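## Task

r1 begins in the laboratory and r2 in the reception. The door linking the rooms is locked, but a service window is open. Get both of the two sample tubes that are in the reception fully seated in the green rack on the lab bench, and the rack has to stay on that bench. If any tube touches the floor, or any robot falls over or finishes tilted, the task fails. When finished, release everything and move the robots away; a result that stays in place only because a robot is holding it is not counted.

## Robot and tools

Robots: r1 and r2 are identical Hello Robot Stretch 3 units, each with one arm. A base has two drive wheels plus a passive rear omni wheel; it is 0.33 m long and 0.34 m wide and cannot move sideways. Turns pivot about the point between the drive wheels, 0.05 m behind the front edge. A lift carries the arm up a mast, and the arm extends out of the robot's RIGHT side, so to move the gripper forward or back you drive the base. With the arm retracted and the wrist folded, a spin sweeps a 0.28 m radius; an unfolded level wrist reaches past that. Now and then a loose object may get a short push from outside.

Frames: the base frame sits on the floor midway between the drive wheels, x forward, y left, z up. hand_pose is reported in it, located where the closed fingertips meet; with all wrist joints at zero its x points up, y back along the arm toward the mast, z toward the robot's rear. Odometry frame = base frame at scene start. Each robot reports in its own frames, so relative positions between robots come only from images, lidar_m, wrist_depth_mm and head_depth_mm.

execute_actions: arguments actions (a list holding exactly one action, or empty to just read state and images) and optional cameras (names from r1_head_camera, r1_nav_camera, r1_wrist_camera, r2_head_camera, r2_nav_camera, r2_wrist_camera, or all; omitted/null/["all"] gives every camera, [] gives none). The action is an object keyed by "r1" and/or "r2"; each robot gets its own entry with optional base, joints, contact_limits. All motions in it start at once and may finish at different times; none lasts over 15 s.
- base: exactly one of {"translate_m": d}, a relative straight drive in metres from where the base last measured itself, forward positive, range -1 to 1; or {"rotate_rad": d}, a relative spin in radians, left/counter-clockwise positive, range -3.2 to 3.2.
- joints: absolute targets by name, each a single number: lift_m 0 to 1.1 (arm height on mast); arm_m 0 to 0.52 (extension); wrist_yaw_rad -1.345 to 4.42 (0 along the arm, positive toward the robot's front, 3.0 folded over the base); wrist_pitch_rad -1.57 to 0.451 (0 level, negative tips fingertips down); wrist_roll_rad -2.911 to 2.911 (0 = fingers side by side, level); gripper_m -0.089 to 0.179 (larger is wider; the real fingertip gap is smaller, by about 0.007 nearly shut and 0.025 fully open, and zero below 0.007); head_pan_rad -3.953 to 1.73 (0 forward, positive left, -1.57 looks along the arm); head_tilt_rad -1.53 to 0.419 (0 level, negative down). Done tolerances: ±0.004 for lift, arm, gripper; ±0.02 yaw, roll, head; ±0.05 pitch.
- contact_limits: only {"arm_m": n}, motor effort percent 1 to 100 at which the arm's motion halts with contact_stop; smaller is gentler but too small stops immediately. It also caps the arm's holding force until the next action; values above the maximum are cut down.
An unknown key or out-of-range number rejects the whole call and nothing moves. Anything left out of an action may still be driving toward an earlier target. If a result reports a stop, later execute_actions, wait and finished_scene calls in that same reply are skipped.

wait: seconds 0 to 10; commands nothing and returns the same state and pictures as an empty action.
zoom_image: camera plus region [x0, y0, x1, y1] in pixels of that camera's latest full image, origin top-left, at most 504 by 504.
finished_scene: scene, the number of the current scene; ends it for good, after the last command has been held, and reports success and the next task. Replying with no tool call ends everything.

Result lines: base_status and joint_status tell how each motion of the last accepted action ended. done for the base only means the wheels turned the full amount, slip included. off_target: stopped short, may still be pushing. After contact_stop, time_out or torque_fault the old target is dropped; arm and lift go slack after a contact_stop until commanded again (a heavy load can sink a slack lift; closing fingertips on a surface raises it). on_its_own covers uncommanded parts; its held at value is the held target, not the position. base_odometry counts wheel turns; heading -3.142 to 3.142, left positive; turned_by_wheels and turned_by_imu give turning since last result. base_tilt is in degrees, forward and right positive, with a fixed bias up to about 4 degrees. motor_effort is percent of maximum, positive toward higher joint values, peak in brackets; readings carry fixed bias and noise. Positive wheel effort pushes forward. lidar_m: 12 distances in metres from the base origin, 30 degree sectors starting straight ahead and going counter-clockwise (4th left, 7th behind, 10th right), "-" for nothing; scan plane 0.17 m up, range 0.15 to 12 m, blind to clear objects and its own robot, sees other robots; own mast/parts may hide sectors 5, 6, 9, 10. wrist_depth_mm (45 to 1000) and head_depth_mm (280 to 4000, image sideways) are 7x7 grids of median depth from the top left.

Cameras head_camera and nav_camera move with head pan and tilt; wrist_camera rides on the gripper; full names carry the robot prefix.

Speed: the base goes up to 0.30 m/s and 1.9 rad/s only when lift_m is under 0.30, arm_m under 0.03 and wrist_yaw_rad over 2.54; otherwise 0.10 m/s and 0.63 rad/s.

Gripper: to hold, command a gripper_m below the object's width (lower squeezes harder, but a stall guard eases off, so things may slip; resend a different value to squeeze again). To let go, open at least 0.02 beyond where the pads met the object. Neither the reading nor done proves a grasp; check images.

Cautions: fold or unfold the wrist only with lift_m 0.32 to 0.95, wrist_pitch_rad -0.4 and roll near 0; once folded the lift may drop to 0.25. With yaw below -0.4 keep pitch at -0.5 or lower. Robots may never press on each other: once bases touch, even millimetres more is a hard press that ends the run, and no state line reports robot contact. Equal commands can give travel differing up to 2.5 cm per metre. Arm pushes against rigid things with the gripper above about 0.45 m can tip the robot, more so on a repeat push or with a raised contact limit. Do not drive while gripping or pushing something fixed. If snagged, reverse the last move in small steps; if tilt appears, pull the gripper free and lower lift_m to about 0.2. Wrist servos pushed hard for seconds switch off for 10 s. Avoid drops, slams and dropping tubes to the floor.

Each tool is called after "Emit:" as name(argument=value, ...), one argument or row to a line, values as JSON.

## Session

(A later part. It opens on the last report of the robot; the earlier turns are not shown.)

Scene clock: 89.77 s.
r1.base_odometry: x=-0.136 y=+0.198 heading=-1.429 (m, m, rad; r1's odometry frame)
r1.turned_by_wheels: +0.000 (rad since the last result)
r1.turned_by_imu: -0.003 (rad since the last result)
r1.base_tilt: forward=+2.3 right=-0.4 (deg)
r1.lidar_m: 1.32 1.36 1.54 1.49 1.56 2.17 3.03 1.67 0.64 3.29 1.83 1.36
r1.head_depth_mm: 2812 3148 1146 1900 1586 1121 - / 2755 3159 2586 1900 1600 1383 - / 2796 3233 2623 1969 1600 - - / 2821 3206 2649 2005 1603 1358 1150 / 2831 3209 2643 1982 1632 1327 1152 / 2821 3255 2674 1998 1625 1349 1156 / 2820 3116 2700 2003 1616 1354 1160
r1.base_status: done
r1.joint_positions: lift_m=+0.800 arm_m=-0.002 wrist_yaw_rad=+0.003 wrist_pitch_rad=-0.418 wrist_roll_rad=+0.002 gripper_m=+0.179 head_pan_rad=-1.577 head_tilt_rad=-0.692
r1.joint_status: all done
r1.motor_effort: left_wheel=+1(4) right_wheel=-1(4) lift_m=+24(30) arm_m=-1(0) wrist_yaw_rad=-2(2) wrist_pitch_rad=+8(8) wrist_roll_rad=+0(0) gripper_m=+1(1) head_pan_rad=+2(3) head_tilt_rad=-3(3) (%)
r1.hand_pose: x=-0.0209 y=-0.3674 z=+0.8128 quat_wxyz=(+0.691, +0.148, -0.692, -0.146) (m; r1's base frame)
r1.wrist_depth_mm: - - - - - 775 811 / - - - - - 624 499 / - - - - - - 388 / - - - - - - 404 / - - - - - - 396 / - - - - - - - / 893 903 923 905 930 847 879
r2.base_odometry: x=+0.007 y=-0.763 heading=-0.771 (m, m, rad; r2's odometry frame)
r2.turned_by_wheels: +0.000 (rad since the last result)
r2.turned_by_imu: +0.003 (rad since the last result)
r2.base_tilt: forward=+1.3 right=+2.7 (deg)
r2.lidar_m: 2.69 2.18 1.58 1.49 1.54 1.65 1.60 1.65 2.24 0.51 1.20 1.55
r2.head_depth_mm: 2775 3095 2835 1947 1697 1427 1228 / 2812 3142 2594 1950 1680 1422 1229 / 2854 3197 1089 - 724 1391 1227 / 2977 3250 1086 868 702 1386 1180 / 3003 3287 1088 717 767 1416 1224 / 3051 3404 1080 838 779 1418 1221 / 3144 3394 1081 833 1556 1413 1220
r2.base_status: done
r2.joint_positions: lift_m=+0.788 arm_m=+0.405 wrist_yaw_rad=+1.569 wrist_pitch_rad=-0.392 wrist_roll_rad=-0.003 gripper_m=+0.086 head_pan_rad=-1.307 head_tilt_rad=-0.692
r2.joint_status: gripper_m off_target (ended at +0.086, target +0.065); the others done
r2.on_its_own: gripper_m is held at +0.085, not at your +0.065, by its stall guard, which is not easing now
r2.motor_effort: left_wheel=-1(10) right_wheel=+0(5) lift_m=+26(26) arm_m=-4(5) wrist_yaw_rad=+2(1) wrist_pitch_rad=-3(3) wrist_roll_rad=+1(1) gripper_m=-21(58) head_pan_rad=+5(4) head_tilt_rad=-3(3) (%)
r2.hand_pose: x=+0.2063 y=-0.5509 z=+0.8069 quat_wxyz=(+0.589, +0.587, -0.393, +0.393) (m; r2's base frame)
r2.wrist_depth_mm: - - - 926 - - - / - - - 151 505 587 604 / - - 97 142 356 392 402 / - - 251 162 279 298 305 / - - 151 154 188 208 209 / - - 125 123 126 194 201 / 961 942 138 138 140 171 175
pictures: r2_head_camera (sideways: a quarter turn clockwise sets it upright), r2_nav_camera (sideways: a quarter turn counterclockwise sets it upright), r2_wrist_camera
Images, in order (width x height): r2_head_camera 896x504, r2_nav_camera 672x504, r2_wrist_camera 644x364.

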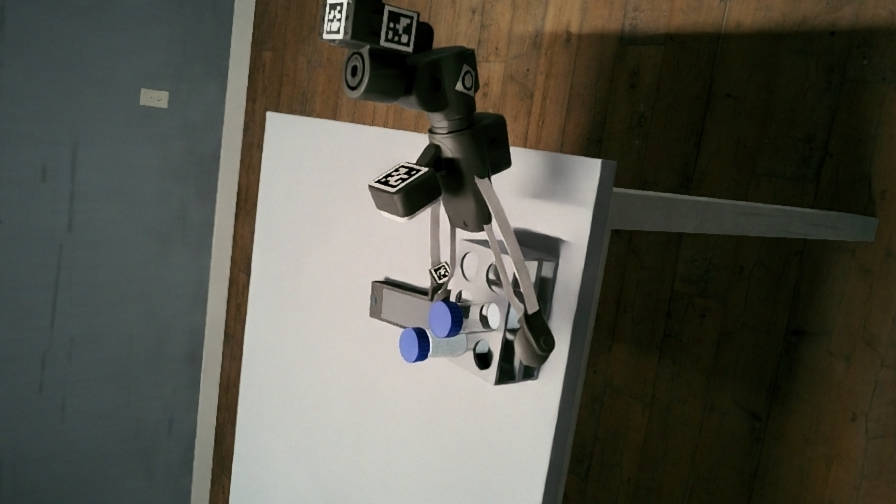

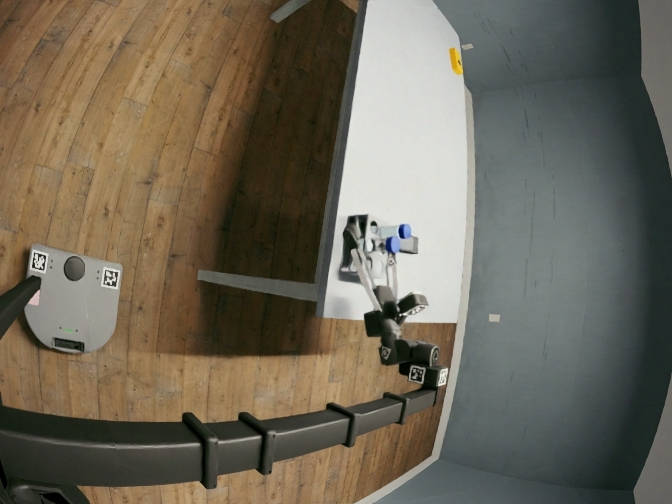

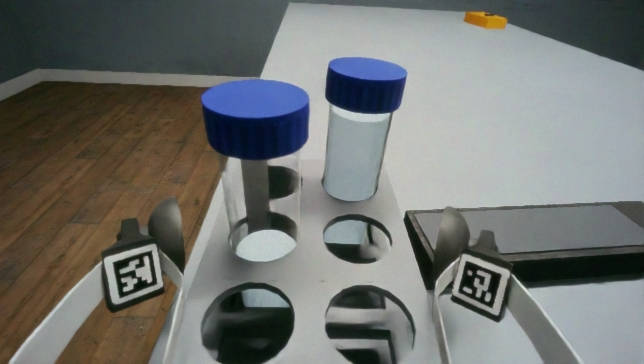

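Emit:
execute_actions(
  actions=[
    {"r2":{"base":{"translate_m":-0.05}},"r1":{"base":{"translate_m":-0.06}}},
  ],
  cameras=[],
)

Emit:
execute_actions(
  actions=[
    {"r2":{"joints":{"gripper_m":0.13,"wrist_pitch_rad":-0.42}},"r1":{"base":{"translate_m":-0.06}}},
  ],
  cameras=[],
)

Emit:
execute_actions(
  actions=[
    {"r2":{"base":{"translate_m":-0.03},"joints":{"lift_m":0.855}},"r1":{"base":{"translate_m":-0.06}}},
  ],
  cameras=["r2_wrist_camera","r2_head_camera"],
)

Scene clock: 92.40 s.
r1.base_odometry: x=-0.145 y=+0.258 heading=-1.428 (m, m, rad; r1's odometry frame)
r1.turned_by_wheels: +0.000 (rad since the last result)
r1.turned_by_imu: -0.001 (rad since the last result)
r1.base_tilt: forward=+2.1 right=-0.6 (deg)
r1.lidar_m: 1.38 1.42 1.54 1.49 1.56 2.18 2.95 1.66 0.61 1.22 1.92 1.42
r1.head_depth_mm: 2827 3163 1045 852 956 1185 - / 2793 3205 2294 1868 1597 1385 - / 2798 3160 2642 2006 1600 - - / 2790 3186 2638 1976 1593 1363 1148 / 2806 3215 2641 2020 1642 1325 1151 / 2848 3272 2654 2015 1607 1353 1159 / 2845 3224 2714 2019 1623 1344 1159
r1.base_status: done
r1.joint_positions: lift_m=+0.800 arm_m=-0.002 wrist_yaw_rad=+0.003 wrist_pitch_rad=-0.418 wrist_roll_rad=+0.002 gripper_m=+0.179 head_pan_rad=-1.577 head_tilt_rad=-0.692
r1.joint_status: not commanded
r1.motor_effort: left_wheel=+2(3) right_wheel=-1(5) lift_m=+23(23) arm_m=-1(1) wrist_yaw_rad=-1(2) wrist_pitch_rad=+8(8) wrist_roll_rad=+0(0) gripper_m=+1(0) head_pan_rad=+2(2) head_tilt_rad=-4(4) (%)
r1.hand_pose: x=-0.0209 y=-0.3674 z=+0.8128 quat_wxyz=(+0.691, +0.148, -0.692, -0.146) (m; r1's base frame)
r1.wrist_depth_mm: - - - - - 812 789 / - - - - - 531 497 / - - - - - 510 360 / - - - - - - 309 / - - - - - - 382 / - - - - - - - / 917 896 904 910 923 574 882
r2.base_odometry: x=-0.029 y=-0.728 heading=-0.771 (m, m, rad; r2's odometry frame)
r2.turned_by_wheels: +0.000 (rad since the last result)
r2.turned_by_imu: +0.001 (rad since the last result)
r2.base_tilt: forward=+1.3 right=+2.7 (deg)
r2.lidar_m: 2.74 2.18 1.58 1.49 1.54 1.60 1.55 1.61 2.17 0.52 0.53 1.59
r2.head_depth_mm: 2787 3046 2847 1957 1690 1427 1232 / 2834 3126 2705 2038 1693 1414 1225 / 2877 3234 1137 - 1652 1421 1226 / 2945 3243 1086 866 703 948 1177 / 2976 3313 1084 719 769 1418 1219 / 3058 3399 1085 828 781 1421 1224 / 3136 3352 1082 836 1550 1417 1222
r2.base_status: done
r2.joint_positions: lift_m=+0.788 arm_m=+0.405 wrist_yaw_rad=+1.569 wrist_pitch_rad=-0.392 wrist_roll_rad=-0.003 gripper_m=+0.086 head_pan_rad=-1.307 head_tilt_rad=-0.692
r2.joint_status: not commanded
r2.on_its_own: gripper_m is held at +0.085, not at your +0.065, by its stall guard, which is not easing now
r2.motor_effort: left_wheel=-1(6) right_wheel=+1(4) lift_m=+26(26) arm_m=-4(4) wrist_yaw_rad=+2(2) wrist_pitch_rad=-3(3) wrist_roll_rad=+1(1) gripper_m=-21(21) head_pan_rad=+4(4) head_tilt_rad=-3(3) (%)
r2.hand_pose: x=+0.2063 y=-0.5509 z=+0.8069 quat_wxyz=(+0.589, +0.587, -0.393, +0.393) (m; r2's base frame)
r2.wrist_depth_mm: - - - 914 - - - / - - - 151 507 580 617 / - - 96 140 359 387 404 / - - 251 162 244 256 264 / - - 151 154 188 236 242 / - - 125 123 126 206 205 / 956 938 137 138 141 170 175
pictures: none
No camera images: the call's "cameras" was empty. Leave "cameras" out to get every camera's image.

Scene clock: 94.23 s.
r1.base_odometry: x=-0.153 y=+0.317 heading=-1.428 (m, m, rad; r1's odometry frame)
r1.turned_by_wheels: +0.000 (rad since the last result)
r1.turned_by_imu: +0.000 (rad since the last result)
r1.base_tilt: forward=+1.9 right=-0.4 (deg)
r1.lidar_m: 1.44 1.49 1.54 1.50 1.56 2.17 2.90 1.66 0.59 1.21 2.00 1.49
r1.head_depth_mm: 2813 3165 1052 798 820 1356 - / 2786 3235 1152 1606 1593 1216 - / 2778 3228 2628 1989 1597 - - / 2835 3229 2613 1994 1601 1359 1147 / 2822 3229 2631 1995 1627 1331 1153 / 2846 3178 2655 2007 1612 1341 1154 / 2850 3228 2683 2000 1615 1350 1154
r1.base_status: done
r1.joint_positions: lift_m=+0.800 arm_m=-0.002 wrist_yaw_rad=+0.003 wrist_pitch_rad=-0.418 wrist_roll_rad=+0.002 gripper_m=+0.179 head_pan_rad=-1.577 head_tilt_rad=-0.692
r1.joint_status: not commanded
r1.motor_effort: left_wheel=+2(4) right_wheel=-1(4) lift_m=+23(24) arm_m=-1(0) wrist_yaw_rad=-2(2) wrist_pitch_rad=+8(8) wrist_roll_rad=+0(0) gripper_m=+0(1) head_pan_rad=+2(3) head_tilt_rad=-3(4) (%)
r1.hand_pose: x=-0.0209 y=-0.3674 z=+0.8128 quat_wxyz=(+0.691, +0.148, -0.692, -0.146) (m; r1's base frame)
r1.wrist_depth_mm: - - - - - 787 811 / - - - - - 496 497 / - - - - - 377 360 / - - - - - 388 302 / - - - - - 410 - / - - - - - 447 - / 915 901 926 915 868 915 873
r2.base_odometry: x=-0.029 y=-0.728 heading=-0.771 (m, m, rad; r2's odometry frame)
r2.turned_by_wheels: +0.000 (rad since the last result)
r2.turned_by_imu: +0.001 (rad since the last result)
r2.base_tilt: forward=+1.3 right=+2.7 (deg)
r2.lidar_m: 2.74 2.18 1.58 1.49 1.55 1.60 1.55 1.60 2.17 0.52 0.53 1.59
r2.head_depth_mm: 2777 3067 2808 1965 1692 1424 1227 / 2834 3141 2682 2054 1691 1425 1222 / 2877 3219 1136 - 1640 1421 1224 / 2947 3232 1085 852 704 947 1179 / 2968 3298 1086 719 768 1418 1224 / 3052 3349 1081 829 782 1415 1220 / 3123 3378 1081 835 1554 1415 1219
r2.base_status: not commanded
r2.joint_positions: lift_m=+0.788 arm_m=+0.405 wrist_yaw_rad=+1.569 wrist_pitch_rad=-0.394 wrist_roll_rad=-0.003 gripper_m=+0.130 head_pan_rad=-1.307 head_tilt_rad=-0.692
r2.joint_status: all done
r2.motor_effort: left_wheel=-1(1) right_wheel=+0(0) lift_m=+26(26) arm_m=-4(4) wrist_yaw_rad=+2(0) wrist_pitch_rad=-9(9) wrist_roll_rad=+1(1) gripper_m=-1(74) head_pan_rad=+4(4) head_tilt_rad=-3(3) (%)
r2.hand_pose: x=+0.2060 y=-0.5509 z=+0.8064 quat_wxyz=(+0.589, +0.587, -0.392, +0.393) (m; r2's base frame)
r2.wrist_depth_mm: - - - 919 - - - / - - - 151 501 588 609 / - - 96 142 357 389 411 / - - 249 163 244 255 262 / - - 150 154 181 238 243 / - - 124 123 126 208 203 / 939 933 137 137 140 170 175
pictures: none
No camera images: the call's "cameras" was empty. Leave "cameras" out to get every camera's image.

Scene clock: 96.07 s.
r1.base_odometry: x=-0.162 y=+0.377 heading=-1.428 (m, m, rad; r1's odometry frame)
r1.turned_by_wheels: +0.000 (rad since the last result)
r1.turned_by_imu: +0.000 (rad since the last result)
r1.base_tilt: forward=+2.0 right=-0.6 (deg)
r1.lidar_m: 1.50 1.55 1.55 1.50 1.57 2.18 2.83 1.66 0.56 1.20 2.09 1.55
r1.head_depth_mm: 2790 3139 1044 795 1507 1356 - / 2798 3194 1054 828 908 1327 - / 2796 3181 2494 1858 1593 - - / 2823 3211 2612 1994 1591 1362 1148 / 2806 3226 2637 1984 1626 1328 1150 / 2793 3213 2632 1998 1625 1349 1162 / 2839 3234 2671 2019 1621 1359 1161
r1.base_status: done
r1.joint_positions: lift_m=+0.800 arm_m=-0.002 wrist_yaw_rad=+0.003 wrist_pitch_rad=-0.418 wrist_roll_rad=+0.002 gripper_m=+0.179 head_pan_rad=-1.577 head_tilt_rad=-0.692
r1.joint_status: not commanded
r1.motor_effort: left_wheel=+2(3) right_wheel=-1(6) lift_m=+23(23) arm_m=+0(0) wrist_yaw_rad=-2(2) wrist_pitch_rad=+8(8) wrist_roll_rad=+0(0) gripper_m=+0(1) head_pan_rad=+2(2) head_tilt_rad=-3(3) (%)
r1.hand_pose: x=-0.0209 y=-0.3674 z=+0.8128 quat_wxyz=(+0.691, +0.148, -0.692, -0.146) (m; r1's base frame)
r1.wrist_depth_mm: - - - - - 782 804 / - - - - 582 499 500 / - - - - - 359 359 / - - - - - 305 299 / - - - - - 400 - / - - - - - - - / 877 909 937 934 881 951 872
r2.base_odometry: x=-0.051 y=-0.707 heading=-0.771 (m, m, rad; r2's odometry frame)
r2.turned_by_wheels: +0.000 (rad since the last result)
r2.turned_by_imu: +0.000 (rad since the last result)
r2.base_tilt: forward=+1.3 right=+2.7 (deg)
r2.lidar_m: 2.77 2.18 1.58 1.49 1.54 1.57 1.52 1.58 2.13 0.53 0.53 1.62
r2.head_depth_mm: 2742 3046 - 2031 1698 1425 1225 / 2831 3111 2801 1950 1697 1421 1229 / 2867 3221 1248 1897 1638 1422 1222 / 2929 3243 1083 815 745 1358 1178 / 2996 3293 1082 787 715 1386 1222 / 3060 3364 1083 804 781 1416 1226 / 3107 3391 1080 833 1551 1417 1219
r2.base_status: done
r2.joint_positions: lift_m=+0.855 arm_m=+0.405 wrist_yaw_rad=+1.569 wrist_pitch_rad=-0.431 wrist_roll_rad=-0.003 gripper_m=+0.130 head_pan_rad=-1.307 head_tilt_rad=-0.692
r2.joint_status: all done
r2.motor_effort: left_wheel=-2(8) right_wheel=+1(6) lift_m=+41(43) arm_m=-4(4) wrist_yaw_rad=+2(0) wrist_pitch_rad=+4(9) wrist_roll_rad=+1(1) gripper_m=+0(2) head_pan_rad=+5(4) head_tilt_rad=-3(3) (%)
r2.hand_pose: x=+0.2013 y=-0.5509 z=+0.8645 quat_wxyz=(+0.597, +0.594, -0.381, +0.382) (m; r2's base frame)
r2.wrist_depth_mm: - - - - - - - / - - - 644 661 712 751 / - - - 463 482 504 524 / - - - 199 380 391 402 / - - 310 218 298 308 315 / - - 247 189 256 279 274 / - 984 209 201 223 230 236
pictures: r2_head_camera (sideways: a quarter turn clockwise sets it upright), r2_wrist_camera
Images, in order (width x height): r2_head_camera 896x504, r2_wrist_camera 644x364.

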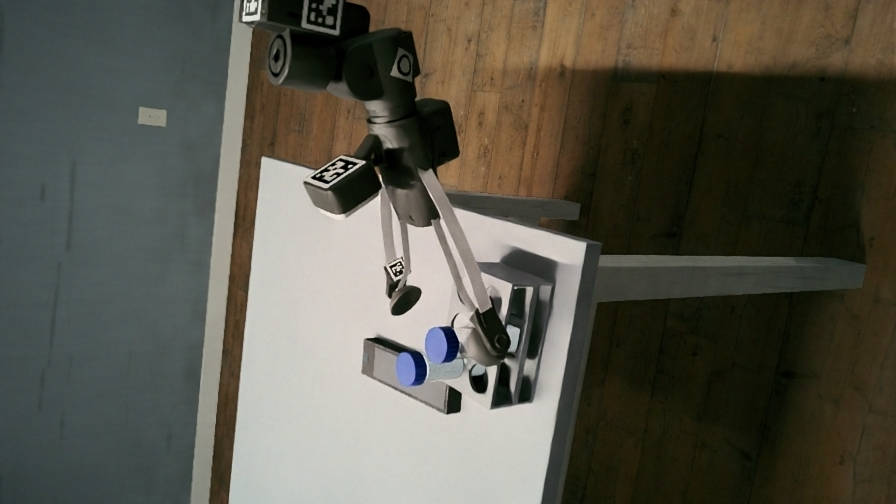

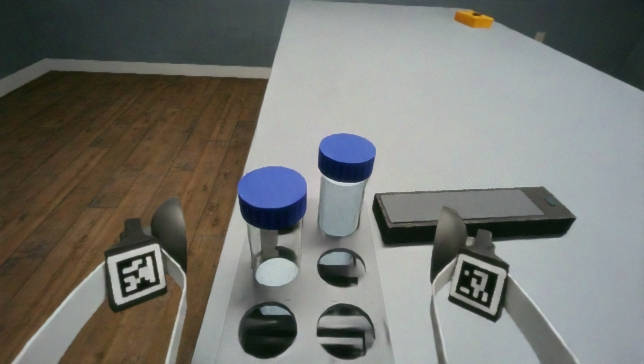

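Emit:
execute_actions(
  actions=[
    {"r2":{"joints":{"arm_m":0.386,"gripper_m":0.08,"lift_m":0.862}},"r1":{"base":{"translate_m":-0.06}}},
  ],
  cameras=["r2_wrist_camera","r2_head_camera"],
)

Scene clock: 103.77 s.
r1.base_odometry: x=-0.170 y=+0.436 heading=-1.428 (m, m, rad; r1's odometry frame)
r1.turned_by_wheels: +0.000 (rad since the last result)
r1.turned_by_imu: -0.001 (rad since the last result)
r1.base_tilt: forward=+2.2 right=-0.4 (deg)
r1.lidar_m: 1.56 1.61 1.55 1.50 1.57 2.18 2.77 1.62 0.55 0.55 2.18 1.61
r1.head_depth_mm: 2793 3118 1045 800 1509 1359 - / 2808 3186 1050 801 1170 1367 - / 2800 3154 1157 897 1559 - - / 2802 3201 2616 1990 1592 1361 1151 / 2823 3231 2625 1997 1631 1325 1154 / 2815 3163 2655 1997 1613 1354 1158 / 2848 3219 2677 2019 1607 1345 1157
r1.base_status: done
r1.joint_positions: lift_m=+0.800 arm_m=-0.002 wrist_yaw_rad=+0.003 wrist_pitch_rad=-0.418 wrist_roll_rad=+0.002 gripper_m=+0.179 head_pan_rad=-1.577 head_tilt_rad=-0.692
r1.joint_status: not commanded
r1.motor_effort: left_wheel=+2(3) right_wheel=-1(5) lift_m=+24(24) arm_m=+0(0) wrist_yaw_rad=-2(2) wrist_pitch_rad=+8(8) wrist_roll_rad=+0(0) gripper_m=+1(1) head_pan_rad=+2(2) head_tilt_rad=-3(3) (%)
r1.hand_pose: x=-0.0209 y=-0.3674 z=+0.8128 quat_wxyz=(+0.691, +0.148, -0.692, -0.146) (m; r1's base frame)
r1.wrist_depth_mm: - - - - 793 788 790 / - - - - 488 503 490 / - - - - 359 354 362 / - - - - 356 305 298 / - - - - - - - / - - - - - - - / 876 932 923 901 901 903 882
r2.base_odometry: x=-0.051 y=-0.707 heading=-0.771 (m, m, rad; r2's odometry frame)
r2.turned_by_wheels: +0.000 (rad since the last result)
r2.turned_by_imu: +0.001 (rad since the last result)
r2.base_tilt: forward=+1.3 right=+2.7 (deg)
r2.lidar_m: 2.77 2.18 1.57 1.49 1.54 1.57 1.52 1.57 2.13 0.53 0.53 1.62
r2.head_depth_mm: 2764 3049 - 2018 1695 1429 1229 / 2830 3125 2822 1945 1682 1419 1230 / 2901 3206 1249 1901 1648 1420 1222 / 2927 3230 1085 826 743 1361 1177 / 2996 3276 1084 730 715 1386 1225 / 3053 3362 1081 807 779 1410 1221 / 3124 3393 1080 836 1551 1415 1219
r2.base_status: not commanded
r2.joint_positions: lift_m=+0.862 arm_m=+0.386 wrist_yaw_rad=+1.569 wrist_pitch_rad=-0.432 wrist_roll_rad=-0.003 gripper_m=+0.080 head_pan_rad=-1.307 head_tilt_rad=-0.692
r2.joint_status: all done
r2.motor_effort: left_wheel=-3(2) right_wheel=+2(2) lift_m=+41(43) arm_m=-4(4) wrist_yaw_rad=+1(2) wrist_pitch_rad=+4(4) wrist_roll_rad=+1(1) gripper_m=+0(86) head_pan_rad=+4(4) head_tilt_rad=-3(4) (%)
r2.hand_pose: x=+0.2013 y=-0.5319 z=+0.8714 quat_wxyz=(+0.597, +0.594, -0.381, +0.381) (m; r2's base frame)
r2.wrist_depth_mm: - - - - - - - / - - - 680 698 718 760 / - - - 488 496 512 535 / - - - 204 373 405 413 / - - 332 216 302 313 324 / - - 272 204 195 279 281 / - - 589 205 225 242 241
pictures: r2_head_camera (sideways: a quarter turn clockwise sets it upright), r2_wrist_camera
Images, in order (width x height): r2_head_camera 896x504, r2_wrist_camera 644x364.

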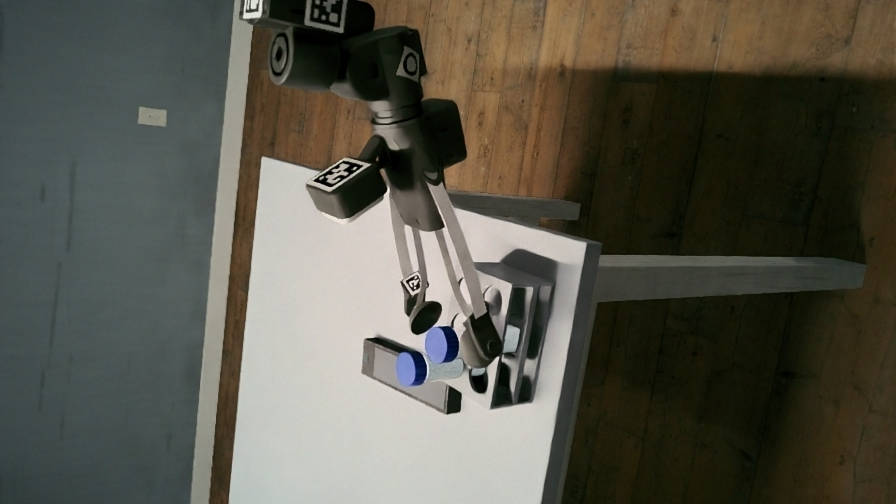

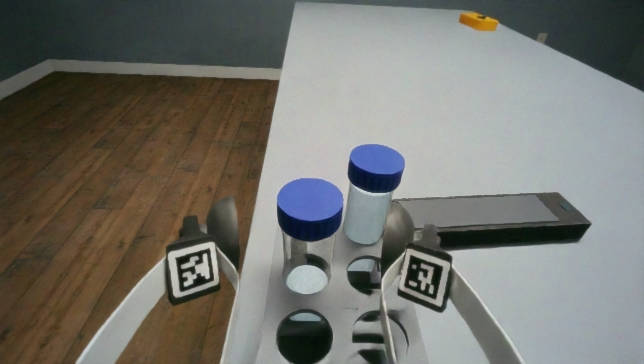

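Emit:
execute_actions(
  actions=[
    {"r2":{"base":{"translate_m":0.027},"joints":{"gripper_m":0.062}},"r1":{"base":{"translate_m":-0.06}}},
  ],
  cameras=["r2_wrist_camera"],
)

Scene clock: 109.63 s.
r1.base_odometry: x=-0.179 y=+0.495 heading=-1.428 (m, m, rad; r1's odometry frame)
r1.turned_by_wheels: +0.000 (rad since the last result)
r1.turned_by_imu: -0.001 (rad since the last result)
r1.base_tilt: forward=+2.0 right=-0.4 (deg)
r1.lidar_m: 1.62 1.67 1.55 1.50 1.57 2.18 2.71 1.57 1.23 0.54 2.26 1.67
r1.head_depth_mm: 2816 3142 1043 797 1498 1359 - / 2793 3176 1056 798 1520 1377 - / 2771 3225 1061 802 850 - - / 2761 3190 2479 1938 1601 1354 1148 / 2839 3225 2648 1999 1633 1334 1150 / 2807 3239 2653 2023 1606 1352 1152 / 2858 3237 2680 2022 1620 1344 1155
r1.base_status: done
r1.joint_positions: lift_m=+0.800 arm_m=-0.002 wrist_yaw_rad=+0.003 wrist_pitch_rad=-0.418 wrist_roll_rad=+0.002 gripper_m=+0.179 head_pan_rad=-1.577 head_tilt_rad=-0.692
r1.joint_status: not commanded
r1.motor_effort: left_wheel=+2(4) right_wheel=-1(5) lift_m=+24(24) arm_m=+0(0) wrist_yaw_rad=-2(3) wrist_pitch_rad=+8(8) wrist_roll_rad=+0(0) gripper_m=+0(0) head_pan_rad=+3(1) head_tilt_rad=-4(3) (%)
r1.hand_pose: x=-0.0209 y=-0.3674 z=+0.8128 quat_wxyz=(+0.691, +0.148, -0.692, -0.146) (m; r1's base frame)
r1.wrist_depth_mm: - - - - 770 801 831 / - - - - 488 495 500 / - - - - 357 356 356 / - - - - 308 305 300 / - - - - - - - / - - - - - - - / 882 932 884 901 922 938 882
r2.base_odometry: x=-0.031 y=-0.726 heading=-0.771 (m, m, rad; r2's odometry frame)
r2.turned_by_wheels: +0.000 (rad since the last result)
r2.turned_by_imu: +0.001 (rad since the last result)
r2.base_tilt: forward=+1.3 right=+2.7 (deg)
r2.lidar_m: 2.75 2.18 1.57 1.49 1.54 1.59 1.55 1.61 2.17 0.52 0.53 1.60
r2.head_depth_mm: 2763 3050 - 2007 1693 1422 1229 / 2848 3141 2817 1959 1686 1423 1226 / 2852 3226 1190 1453 1643 1425 1231 / 2943 3233 1087 814 714 952 1175 / 3015 3296 1086 696 715 1418 1223 / 3040 3379 1083 810 781 1419 1220 / 3139 3399 1081 834 1554 1416 1216
r2.base_status: done
r2.joint_positions: lift_m=+0.862 arm_m=+0.386 wrist_yaw_rad=+1.569 wrist_pitch_rad=-0.433 wrist_roll_rad=-0.003 gripper_m=+0.062 head_pan_rad=-1.307 head_tilt_rad=-0.692
r2.joint_status: all done
r2.motor_effort: left_wheel=-3(5) right_wheel=+2(5) lift_m=+41(41) arm_m=-4(4) wrist_yaw_rad=+1(2) wrist_pitch_rad=+4(5) wrist_roll_rad=+1(1) gripper_m=+0(69) head_pan_rad=+4(6) head_tilt_rad=-3(3) (%)
r2.hand_pose: x=+0.2011 y=-0.5319 z=+0.8711 quat_wxyz=(+0.597, +0.595, -0.380, +0.381) (m; r2's base frame)
r2.wrist_depth_mm: - - - - - - - / - - - 669 707 717 761 / - - - 489 493 519 524 / - - - 373 370 395 411 / - - 333 151 300 294 314 / - - 273 199 257 280 282 / 993 - 958 172 194 240 242
pictures: r2_wrist_camera
Images, in order (width x height): r2_wrist_camera 644x364.

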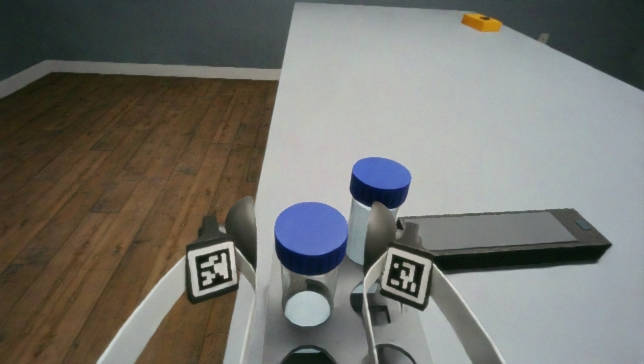

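Emit:
execute_actions(
  actions=[
    {"r2":{"joints":{"gripper_m":0.003}},"r1":{"base":{"translate_m":-0.05}}},
  ],
  cameras=["r2_wrist_camera"],
)

Emit:
execute_actions(
  actions=[
    {"r2":{"joints":{"lift_m":0.96}},"r1":{"base":{"translate_m":-0.08}}},
  ],
  cameras=["r2_wrist_camera","r2_head_camera"],
)

Scene clock: 111.40 s.
r1.base_odometry: x=-0.186 y=+0.545 heading=-1.428 (m, m, rad; r1's odometry frame)
r1.turned_by_wheels: +0.000 (rad since the last result)
r1.turned_by_imu: +0.000 (rad since the last result)
r1.base_tilt: forward=+2.0 right=-0.5 (deg)
r1.lidar_m: 1.67 1.72 1.55 1.50 1.57 2.18 2.66 1.52 1.23 0.54 2.32 1.73
r1.head_depth_mm: 2820 3135 1041 797 1504 1366 - / 2833 3194 1050 800 1500 1385 - / 2792 3195 1057 806 1518 - - / 2825 3252 1167 868 878 1356 1143 / 2819 3200 2671 2001 1641 1329 1154 / 2833 3226 2639 2019 1616 1349 1162 / 2811 3230 2643 2028 1626 1347 1160
r1.base_status: done
r1.joint_positions: lift_m=+0.800 arm_m=-0.002 wrist_yaw_rad=+0.003 wrist_pitch_rad=-0.418 wrist_roll_rad=+0.002 gripper_m=+0.179 head_pan_rad=-1.577 head_tilt_rad=-0.692
r1.joint_status: not commanded
r1.motor_effort: left_wheel=+1(2) right_wheel=-1(5) lift_m=+23(23) arm_m=+0(0) wrist_yaw_rad=-1(2) wrist_pitch_rad=+8(8) wrist_roll_rad=+0(0) gripper_m=+1(0) head_pan_rad=+3(3) head_tilt_rad=-4(3) (%)
r1.hand_pose: x=-0.0209 y=-0.3674 z=+0.8128 quat_wxyz=(+0.691, +0.148, -0.692, -0.146) (m; r1's base frame)
r1.wrist_depth_mm: - - - - 797 793 815 / - - - 525 490 496 502 / - - - 354 359 358 355 / - - - 309 305 304 295 / - - - - - - - / - - - - - - - / 914 894 909 924 892 932 900
r2.base_odometry: x=-0.031 y=-0.726 heading=-0.771 (m, m, rad; r2's odometry frame)
r2.turned_by_wheels: +0.000 (rad since the last result)
r2.turned_by_imu: +0.001 (rad since the last result)
r2.base_tilt: forward=+1.3 right=+2.7 (deg)
r2.lidar_m: 2.74 2.18 1.58 1.49 1.55 1.60 1.55 1.60 2.17 0.52 0.53 1.60
r2.head_depth_mm: 2771 3047 - 2026 1691 1432 1225 / 2819 3146 2814 1955 1690 1423 1229 / 2914 3185 1189 1415 1650 1424 1227 / 2941 3271 1089 801 723 948 1179 / 2995 3286 1086 706 714 1418 1227 / 3062 3372 1082 811 780 1414 1218 / 3130 3404 1081 836 1555 1418 1225
r2.base_status: not commanded
r2.joint_positions: lift_m=+0.862 arm_m=+0.386 wrist_yaw_rad=+1.569 wrist_pitch_rad=-0.433 wrist_roll_rad=-0.003 gripper_m=+0.004 head_pan_rad=-1.307 head_tilt_rad=-0.692
r2.joint_status: all done
r2.motor_effort: left_wheel=-3(3) right_wheel=+1(2) lift_m=+41(41) arm_m=-4(4) wrist_yaw_rad=+0(1) wrist_pitch_rad=+5(5) wrist_roll_rad=+1(1) gripper_m=-16(90) head_pan_rad=+5(5) head_tilt_rad=-3(3) (%)
r2.hand_pose: x=+0.2010 y=-0.5319 z=+0.8710 quat_wxyz=(+0.597, +0.595, -0.380, +0.381) (m; r2's base frame)
r2.wrist_depth_mm: - - - - - - - / - - - 652 699 732 759 / - - - 484 502 513 528 / - - - 376 360 401 412 / - - - 144 290 295 311 / - - 267 194 274 280 282 / - - 978 174 178 241 243
pictures: r2_wrist_camera
Images, in order (width x height): r2_wrist_camera 644x364.

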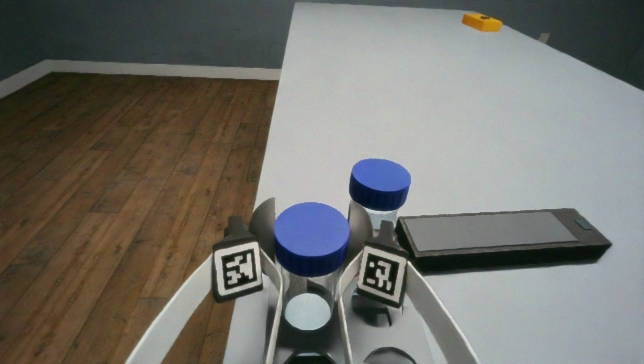

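Scene clock: 113.80 s.
r1.base_odometry: x=-0.197 y=+0.624 heading=-1.428 (m, m, rad; r1's odometry frame)
r1.turned_by_wheels: +0.000 (rad since the last result)
r1.turned_by_imu: -0.001 (rad since the last result)
r1.base_tilt: forward=+2.0 right=-0.4 (deg)
r1.lidar_m: 1.75 1.81 1.55 1.50 1.57 2.18 2.58 1.44 1.23 0.54 2.44 1.81
r1.head_depth_mm: 2808 3141 1047 800 1503 1362 - / 2778 3226 1050 801 1511 1381 - / 2806 3135 1056 804 1516 - - / 2777 3200 1061 809 894 1117 1153 / 2773 3224 2554 905 1560 1330 1155 / 2839 3231 2634 2011 1615 1344 1154 / 2830 3262 2673 2016 1615 1349 1155
r1.base_status: done
r1.joint_positions: lift_m=+0.800 arm_m=-0.002 wrist_yaw_rad=+0.003 wrist_pitch_rad=-0.418 wrist_roll_rad=+0.002 gripper_m=+0.179 head_pan_rad=-1.577 head_tilt_rad=-0.692
r1.joint_status: not commanded
r1.motor_effort: left_wheel=+2(5) right_wheel=-1(5) lift_m=+24(24) arm_m=-1(1) wrist_yaw_rad=-2(1) wrist_pitch_rad=+8(8) wrist_roll_rad=+0(0) gripper_m=+0(0) head_pan_rad=+2(1) head_tilt_rad=-4(3) (%)
r1.hand_pose: x=-0.0209 y=-0.3674 z=+0.8128 quat_wxyz=(+0.691, +0.148, -0.692, -0.146) (m; r1's base frame)
r1.wrist_depth_mm: - - - 776 785 800 797 / - - - 480 490 491 497 / - - 368 355 355 362 363 / - - 315 308 305 302 295 / - - - - - - - / - - - - - - - / 886 902 924 911 926 911 886
r2.base_odometry: x=-0.031 y=-0.726 heading=-0.771 (m, m, rad; r2's odometry frame)
r2.turned_by_wheels: +0.000 (rad since the last result)
r2.turned_by_imu: +0.001 (rad since the last result)
r2.base_tilt: forward=+1.3 right=+2.7 (deg)
r2.lidar_m: 2.75 2.17 1.57 1.49 1.54 1.59 1.55 1.60 2.17 0.52 0.53 1.60
r2.head_depth_mm: 2754 - 2529 2068 1685 1424 1228 / 2834 3151 - 2078 1693 1426 1226 / 2871 3122 1008 1412 1648 1422 1225 / 2926 3249 1130 837 723 952 1181 / 2995 3283 1133 714 715 1420 1221 / 3107 3370 1084 810 781 1421 1228 / 3143 3391 1080 835 1560 1413 1221
r2.base_status: not commanded
r2.joint_positions: lift_m=+0.960 arm_m=+0.386 wrist_yaw_rad=+1.569 wrist_pitch_rad=-0.434 wrist_roll_rad=-0.003 gripper_m=+0.004 head_pan_rad=-1.307 head_tilt_rad=-0.692
r2.joint_status: all done
r2.motor_effort: left_wheel=-3(2) right_wheel=+1(1) lift_m=+41(43) arm_m=-4(4) wrist_yaw_rad=+1(1) wrist_pitch_rad=+5(5) wrist_roll_rad=+1(1) gripper_m=-16(15) head_pan_rad=+4(5) head_tilt_rad=-2(3) (%)
r2.hand_pose: x=+0.2010 y=-0.5319 z=+0.9688 quat_wxyz=(+0.597, +0.595, -0.380, +0.381) (m; r2's base frame)
r2.wrist_depth_mm: - - - - - - - / - - - 996 994 - - / - - - 688 729 771 772 / - - - 550 559 569 585 / - - - 144 466 473 473 / - - - 236 362 369 403 / - - - 255 331 346 349
pictures: r2_head_camera (sideways: a quarter turn clockwise sets it upright), r2_wrist_camera
Images, in order (width x height): r2_head_camera 896x504, r2_wrist_camera 644x364.

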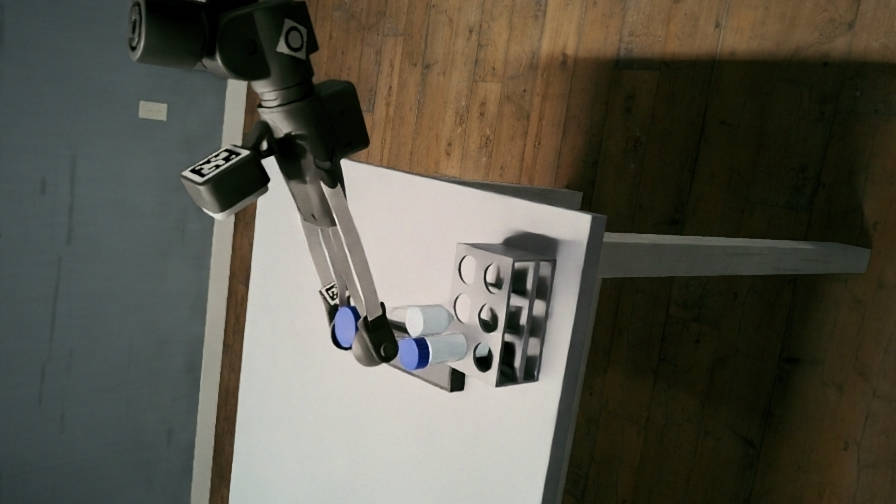

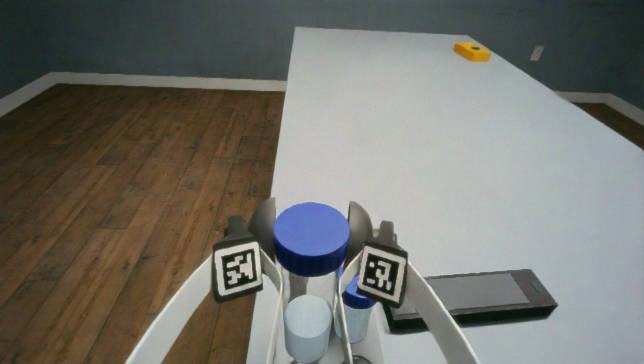

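Emit:
execute_actions(
  actions=[
    {"r2":{"base":{"translate_m":-0.75},"joints":{"lift_m":1.07,"arm_m":0.0,"wrist_yaw_rad":0.0,"head_pan_rad":-2.6,"head_tilt_rad":-0.45}},"r1":{"base":{"translate_m":-0.63},"joints":{"arm_m":0.2,"lift_m":0.81}}},
  ],
  cameras=["r2_wrist_camera","r2_head_camera","r1_wrist_camera","r1_head_camera"],
)

Scene clock: 123.03 s.
r1.base_odometry: x=-0.287 y=+1.248 heading=-1.428 (m, m, rad; r1's odometry frame)
r1.turned_by_wheels: +0.000 (rad since the last result)
r1.turned_by_imu: -0.003 (rad since the last result)
r1.base_tilt: forward=+2.1 right=-0.4 (deg)
r1.lidar_m: 2.38 2.11 1.57 1.52 1.58 2.01 1.95 0.88 1.22 1.18 1.23 0.87
r1.head_depth_mm: 2765 3161 1052 822 - - 1128 / 2802 3172 1050 857 1498 1333 1144 / 2817 3200 1055 855 1512 1341 1147 / 2817 3223 1063 839 1477 1348 1146 / 2787 3199 1068 811 1488 1346 1153 / 2824 3203 1073 816 1486 1347 1157 / 2792 3189 1084 816 1491 1346 1158
r1.base_status: done
r1.joint_positions: lift_m=+0.810 arm_m=+0.200 wrist_yaw_rad=+0.002 wrist_pitch_rad=-0.418 wrist_roll_rad=+0.002 gripper_m=+0.179 head_pan_rad=-1.577 head_tilt_rad=-0.692
r1.joint_status: all done
r1.motor_effort: left_wheel=+2(5) right_wheel=-2(5) lift_m=+34(36) arm_m=+2(4) wrist_yaw_rad=-1(2) wrist_pitch_rad=+8(8) wrist_roll_rad=+0(0) gripper_m=+0(0) head_pan_rad=+2(3) head_tilt_rad=-3(4) (%)
r1.hand_pose: x=-0.0211 y=-0.5690 z=+0.8224 quat_wxyz=(+0.691, +0.147, -0.692, -0.147) (m; r1's base frame)
r1.wrist_depth_mm: - - - - - - - / 501 500 500 509 513 521 510 / 368 369 376 292 337 376 380 / 288 291 290 291 289 295 295 / 239 246 240 240 241 242 245 / 209 201 202 206 206 207 214 / 173 177 177 179 178 179 171
r2.base_odometry: x=-0.569 y=-0.203 heading=-0.771 (m, m, rad; r2's odometry frame)
r2.turned_by_wheels: +0.000 (rad since the last result)
r2.turned_by_imu: +0.002 (rad since the last result)
r2.base_tilt: forward=+1.3 right=+2.7 (deg)
r2.lidar_m: 2.31 2.16 1.54 1.48 1.14 0.84 0.81 0.83 1.13 2.97 1.43 0.99
r2.head_depth_mm: 676 - - - - - 1047 / 710 - - - - - 1126 / - - - - - 1126 1212 / - - - - - 1196 1309 / - - - - - 1267 1358 / - - - - - 1380 1410 / 3956 - - - 1375 1476 1406
r2.base_status: done
r2.joint_positions: lift_m=+1.070 arm_m=+0.000 wrist_yaw_rad=+0.000 wrist_pitch_rad=-0.435 wrist_roll_rad=-0.003 gripper_m=+0.004 head_pan_rad=-2.593 head_tilt_rad=-0.458
r2.joint_status: all done
r2.motor_effort: left_wheel=-2(7) right_wheel=+1(2) lift_m=+41(41) arm_m=-4(4) wrist_yaw_rad=-1(2) wrist_pitch_rad=+5(5) wrist_roll_rad=+1(1) gripper_m=-15(15) head_pan_rad=-5(57) head_tilt_rad=+2(14) (%)
r2.hand_pose: x=-0.0215 y=-0.3675 z=+1.0786 quat_wxyz=(+0.692, +0.153, -0.689, -0.153) (m; r2's base frame)
r2.wrist_depth_mm: - - - - - - 948 / - - - - - - - / - - - - - - 791 / - - - - - - 658 / - - - 144 - - 912 / - - - - - - 891 / - - - - - - 891
pictures: r1_head_camera (sideways: a quarter turn clockwise sets it upright), r1_wrist_camera, r2_head_camera (sideways: a quarter turn clockwise sets it upright), r2_wrist_camera
Images, in order (width x height): r1_head_camera 896x504, r1_wrist_camera 644x364, r2_head_camera 896x504, r2_wrist_camera 644x364.

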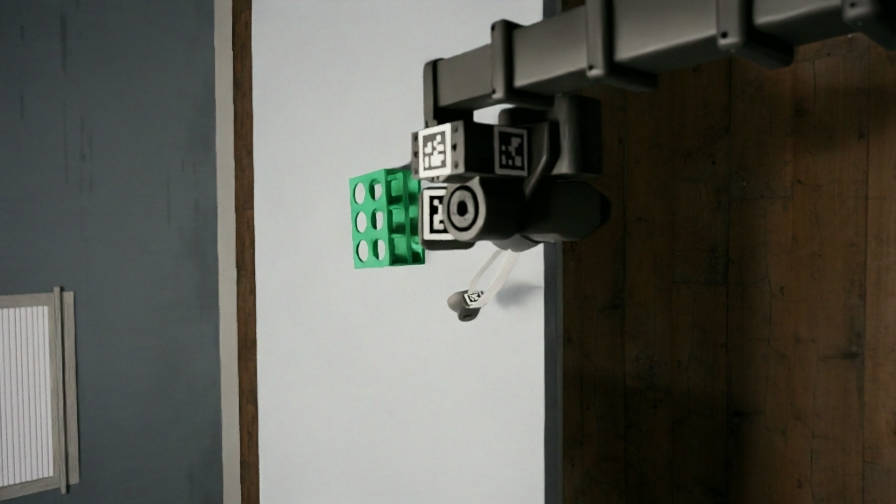

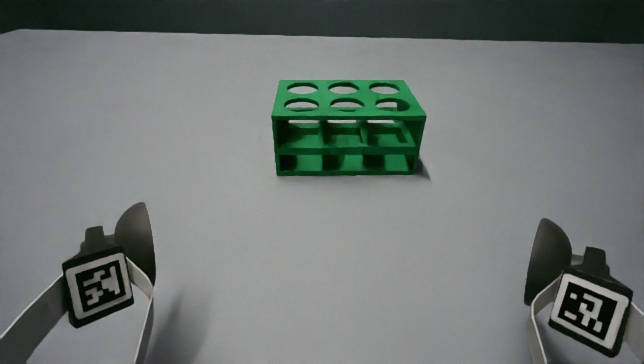

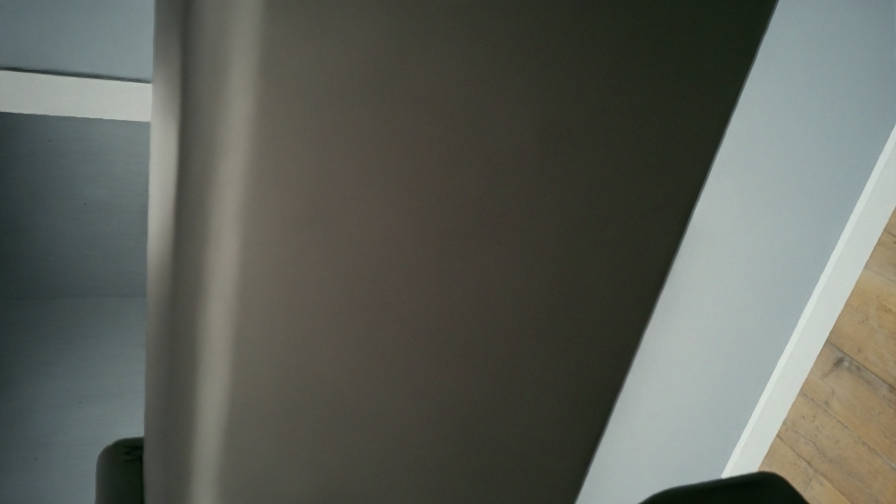

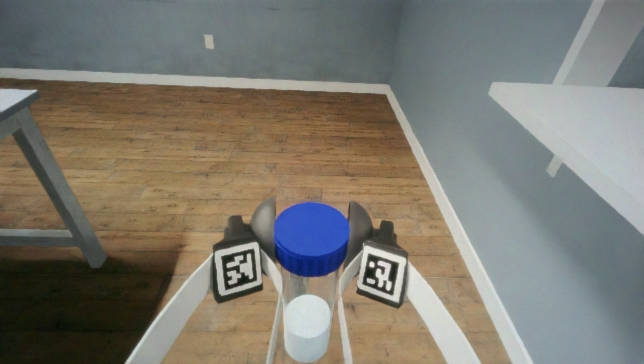

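Emit:
execute_actions(
  actions=[
    {"r2":{"base":{"rotate_rad":-1.575},"joints":{"head_pan_rad":-0.9,"head_tilt_rad":-0.4}},"r1":{"base":{"translate_m":-0.012},"joints":{"arm_m":0.365,"lift_m":0.792}}},
  ],
  cameras=["r2_nav_camera","r2_head_camera","r1_wrist_camera"],
)

Scene clock: 126.83 s.
r1.base_odometry: x=-0.289 y=+1.260 heading=-1.428 (m, m, rad; r1's odometry frame)
r1.turned_by_wheels: +0.000 (rad since the last result)
r1.turned_by_imu: -0.001 (rad since the last result)
r1.base_tilt: forward=+2.1 right=-0.6 (deg)
r1.lidar_m: 2.39 2.12 1.57 1.52 1.58 2.00 1.94 0.87 1.22 1.18 1.23 0.87
r1.head_depth_mm: 2783 3177 1047 798 - - 1130 / 2803 3196 1100 - 1490 1331 1142 / 2813 3212 1156 751 1471 1334 1142 / 2834 3212 1113 781 1475 1344 1151 / 2816 3192 1067 810 1471 1338 1157 / 2791 3183 1081 814 1480 1354 1159 / 2772 3221 1087 817 1491 1351 1157
r1.base_status: done
r1.joint_positions: lift_m=+0.792 arm_m=+0.365 wrist_yaw_rad=+0.002 wrist_pitch_rad=-0.418 wrist_roll_rad=+0.002 gripper_m=+0.179 head_pan_rad=-1.577 head_tilt_rad=-0.692
r1.joint_status: all done
r1.motor_effort: left_wheel=+2(3) right_wheel=-1(6) lift_m=+24(31) arm_m=+3(5) wrist_yaw_rad=-2(2) wrist_pitch_rad=+8(8) wrist_roll_rad=+0(0) gripper_m=+1(0) head_pan_rad=+2(2) head_tilt_rad=-3(4) (%)
r1.hand_pose: x=-0.0212 y=-0.7340 z=+0.8048 quat_wxyz=(+0.691, +0.147, -0.692, -0.147) (m; r1's base frame)
r1.wrist_depth_mm: - - - - - - - / 438 453 459 451 458 469 471 / 328 329 332 333 335 338 338 / 258 261 177 163 164 265 265 / 214 222 138 139 135 210 218 / - 175 148 153 149 176 191 / 155 159 157 159 160 161 153
r2.base_odometry: x=-0.569 y=-0.203 heading=-2.346 (m, m, rad; r2's odometry frame)
r2.turned_by_wheels: -1.575 (rad since the last result)
r2.turned_by_imu: -1.577 (rad since the last result)
r2.base_tilt: forward=+1.3 right=+2.7 (deg)
r2.lidar_m: 2.98 1.43 0.99 2.32 2.16 1.54 1.48 1.13 0.84 0.81 0.83 1.13
r2.head_depth_mm: - - 790 826 877 939 1011 / - - - 1124 852 1012 1095 / - - - 1120 778 1099 1196 / - - - 1094 851 1199 1311 / - - - 1083 1175 1327 1401 / - - - 1120 1326 1471 1471 / 3590 3783 1444 1118 1473 1647 1465
r2.base_status: done
r2.joint_positions: lift_m=+1.070 arm_m=+0.000 wrist_yaw_rad=+0.000 wrist_pitch_rad=-0.435 wrist_roll_rad=-0.003 gripper_m=+0.004 head_pan_rad=-0.907 head_tilt_rad=-0.408
r2.joint_status: all done
r2.motor_effort: left_wheel=+3(8) right_wheel=-2(3) lift_m=+41(41) arm_m=-4(4) wrist_yaw_rad=+0(0) wrist_pitch_rad=+5(5) wrist_roll_rad=+1(1) gripper_m=-15(15) head_pan_rad=+5(56) head_tilt_rad=+2(6) (%)
r2.hand_pose: x=-0.0215 y=-0.3675 z=+1.0786 quat_wxyz=(+0.692, +0.153, -0.689, -0.153) (m; r2's base frame)
r2.wrist_depth_mm: - 517 516 528 527 511 531 / 841 573 570 577 582 575 572 / 638 633 637 642 647 626 641 / 507 696 714 744 732 732 713 / 472 819 822 143 818 808 846 / 924 943 - 944 986 964 976 / - - - - - - -
pictures: r1_wrist_camera, r2_head_camera (sideways: a quarter turn clockwise sets it upright), r2_nav_camera (sideways: a quarter turn counterclockwise sets it upright)
Images, in order (width x height): r1_wrist_camera 644x364, r2_head_camera 896x504, r2_nav_camera 672x504.

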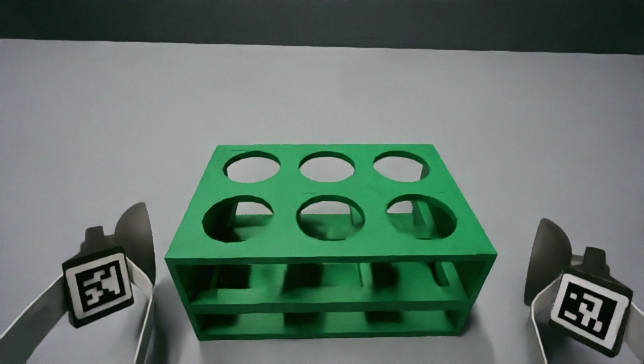

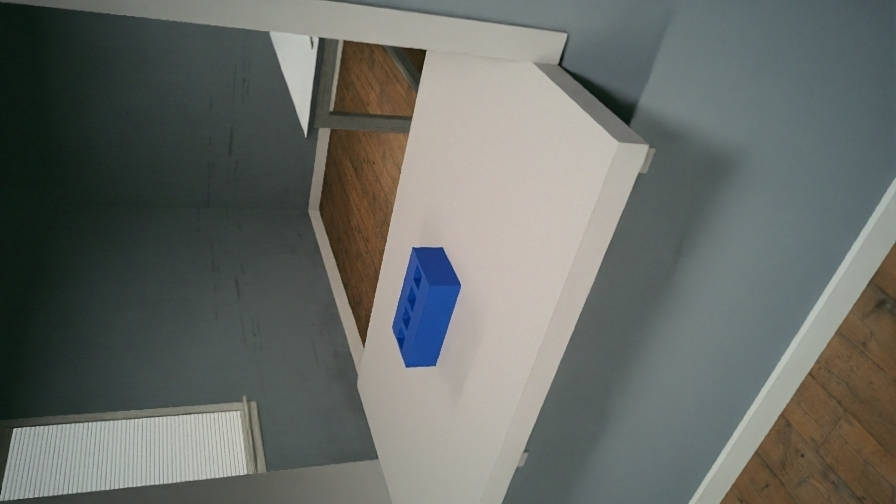

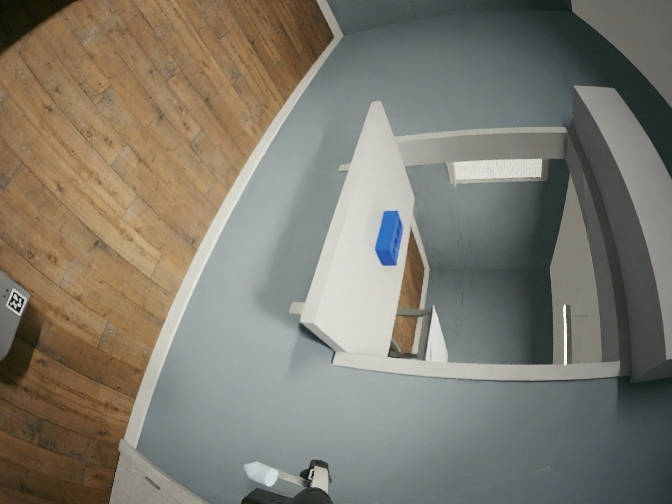

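Emit:
execute_actions(
  actions=[
    {"r2":{"base":{"translate_m":0.1}},"r1":{"base":{"translate_m":0.004},"joints":{"arm_m":0.38,"gripper_m":0.105}}},
  ],
  cameras=["r1_wrist_camera"],
)

Scene clock: 129.53 s.
r1.base_odometry: x=-0.288 y=+1.256 heading=-1.428 (m, m, rad; r1's odometry frame)
r1.turned_by_wheels: +0.000 (rad since the last result)
r1.turned_by_imu: +0.000 (rad since the last result)
r1.base_tilt: forward=+2.1 right=-0.4 (deg)
r1.lidar_m: 2.39 2.12 1.57 1.52 1.58 2.00 1.94 0.87 1.22 1.18 1.23 0.87
r1.head_depth_mm: 2784 3137 1041 811 - - 1130 / 2773 3180 1098 - 1485 1342 1147 / 2775 3161 1155 750 1476 1330 1147 / 2799 3172 1114 781 1489 1343 1153 / 2782 3221 1068 811 1474 1351 1150 / 2788 3209 1079 814 1488 1341 1154 / 2755 3207 1081 820 1488 1347 1158
r1.base_status: done
r1.joint_positions: lift_m=+0.792 arm_m=+0.380 wrist_yaw_rad=+0.002 wrist_pitch_rad=-0.418 wrist_roll_rad=+0.001 gripper_m=+0.106 head_pan_rad=-1.577 head_tilt_rad=-0.692
r1.joint_status: all done
r1.motor_effort: left_wheel=+2(6) right_wheel=-1(3) lift_m=+24(24) arm_m=+2(2) wrist_yaw_rad=-2(1) wrist_pitch_rad=+8(8) wrist_roll_rad=+1(1) gripper_m=-17(98) head_pan_rad=+3(3) head_tilt_rad=-3(4) (%)
r1.hand_pose: x=-0.0212 y=-0.7492 z=+0.8050 quat_wxyz=(+0.692, +0.147, -0.692, -0.146) (m; r1's base frame)
r1.wrist_depth_mm: - - - - - - - / 449 458 452 450 468 462 470 / 328 331 331 332 333 338 335 / 257 261 195 163 169 265 265 / 213 219 138 144 145 146 219 / 184 - 149 144 149 138 186 / - 159 158 156 155 157 159
r2.base_odometry: x=-0.639 y=-0.275 heading=-2.346 (m, m, rad; r2's odometry frame)
r2.turned_by_wheels: +0.000 (rad since the last result)
r2.turned_by_imu: +0.001 (rad since the last result)
r2.base_tilt: forward=+1.3 right=+2.7 (deg)
r2.lidar_m: 2.96 1.36 0.94 2.30 2.30 1.65 1.58 1.13 0.84 0.81 0.83 1.13
r2.head_depth_mm: - - - 1119 779 931 1013 / - - - 1117 779 1013 1094 / - - - 1069 778 1095 1191 / - - - 1051 853 1196 1304 / - - - 1087 895 1322 1400 / 3852 - - 1123 1329 1471 1465 / 1179 1236 1297 1120 1474 1645 1476
r2.base_status: done
r2.joint_positions: lift_m=+1.070 arm_m=+0.000 wrist_yaw_rad=+0.000 wrist_pitch_rad=-0.435 wrist_roll_rad=-0.003 gripper_m=+0.004 head_pan_rad=-0.907 head_tilt_rad=-0.408
r2.joint_status: not commanded
r2.motor_effort: left_wheel=+2(9) right_wheel=-1(2) lift_m=+41(41) arm_m=-4(4) wrist_yaw_rad=+1(1) wrist_pitch_rad=+5(5) wrist_roll_rad=+1(1) gripper_m=-15(15) head_pan_rad=+4(5) head_tilt_rad=+2(3) (%)
r2.hand_pose: x=-0.0215 y=-0.3675 z=+1.0786 quat_wxyz=(+0.692, +0.153, -0.689, -0.153) (m; r2's base frame)
r2.wrist_depth_mm: - - 526 533 538 532 510 / 845 865 565 576 569 579 569 / 633 646 632 643 651 655 630 / 511 523 722 731 736 722 704 / 469 768 773 144 845 819 846 / 928 926 - 928 953 962 965 / - - - - - - -
pictures: r1_wrist_camera
Images, in order (width x height): r1_wrist_camera 644x364.

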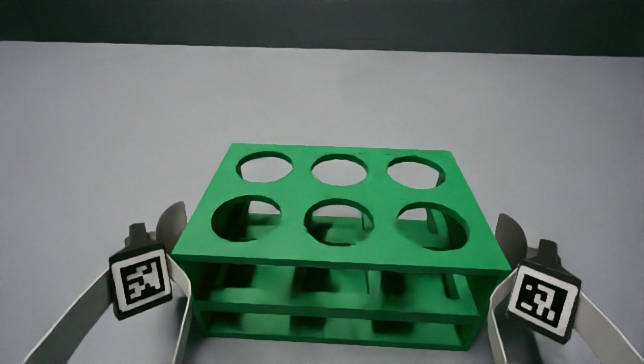

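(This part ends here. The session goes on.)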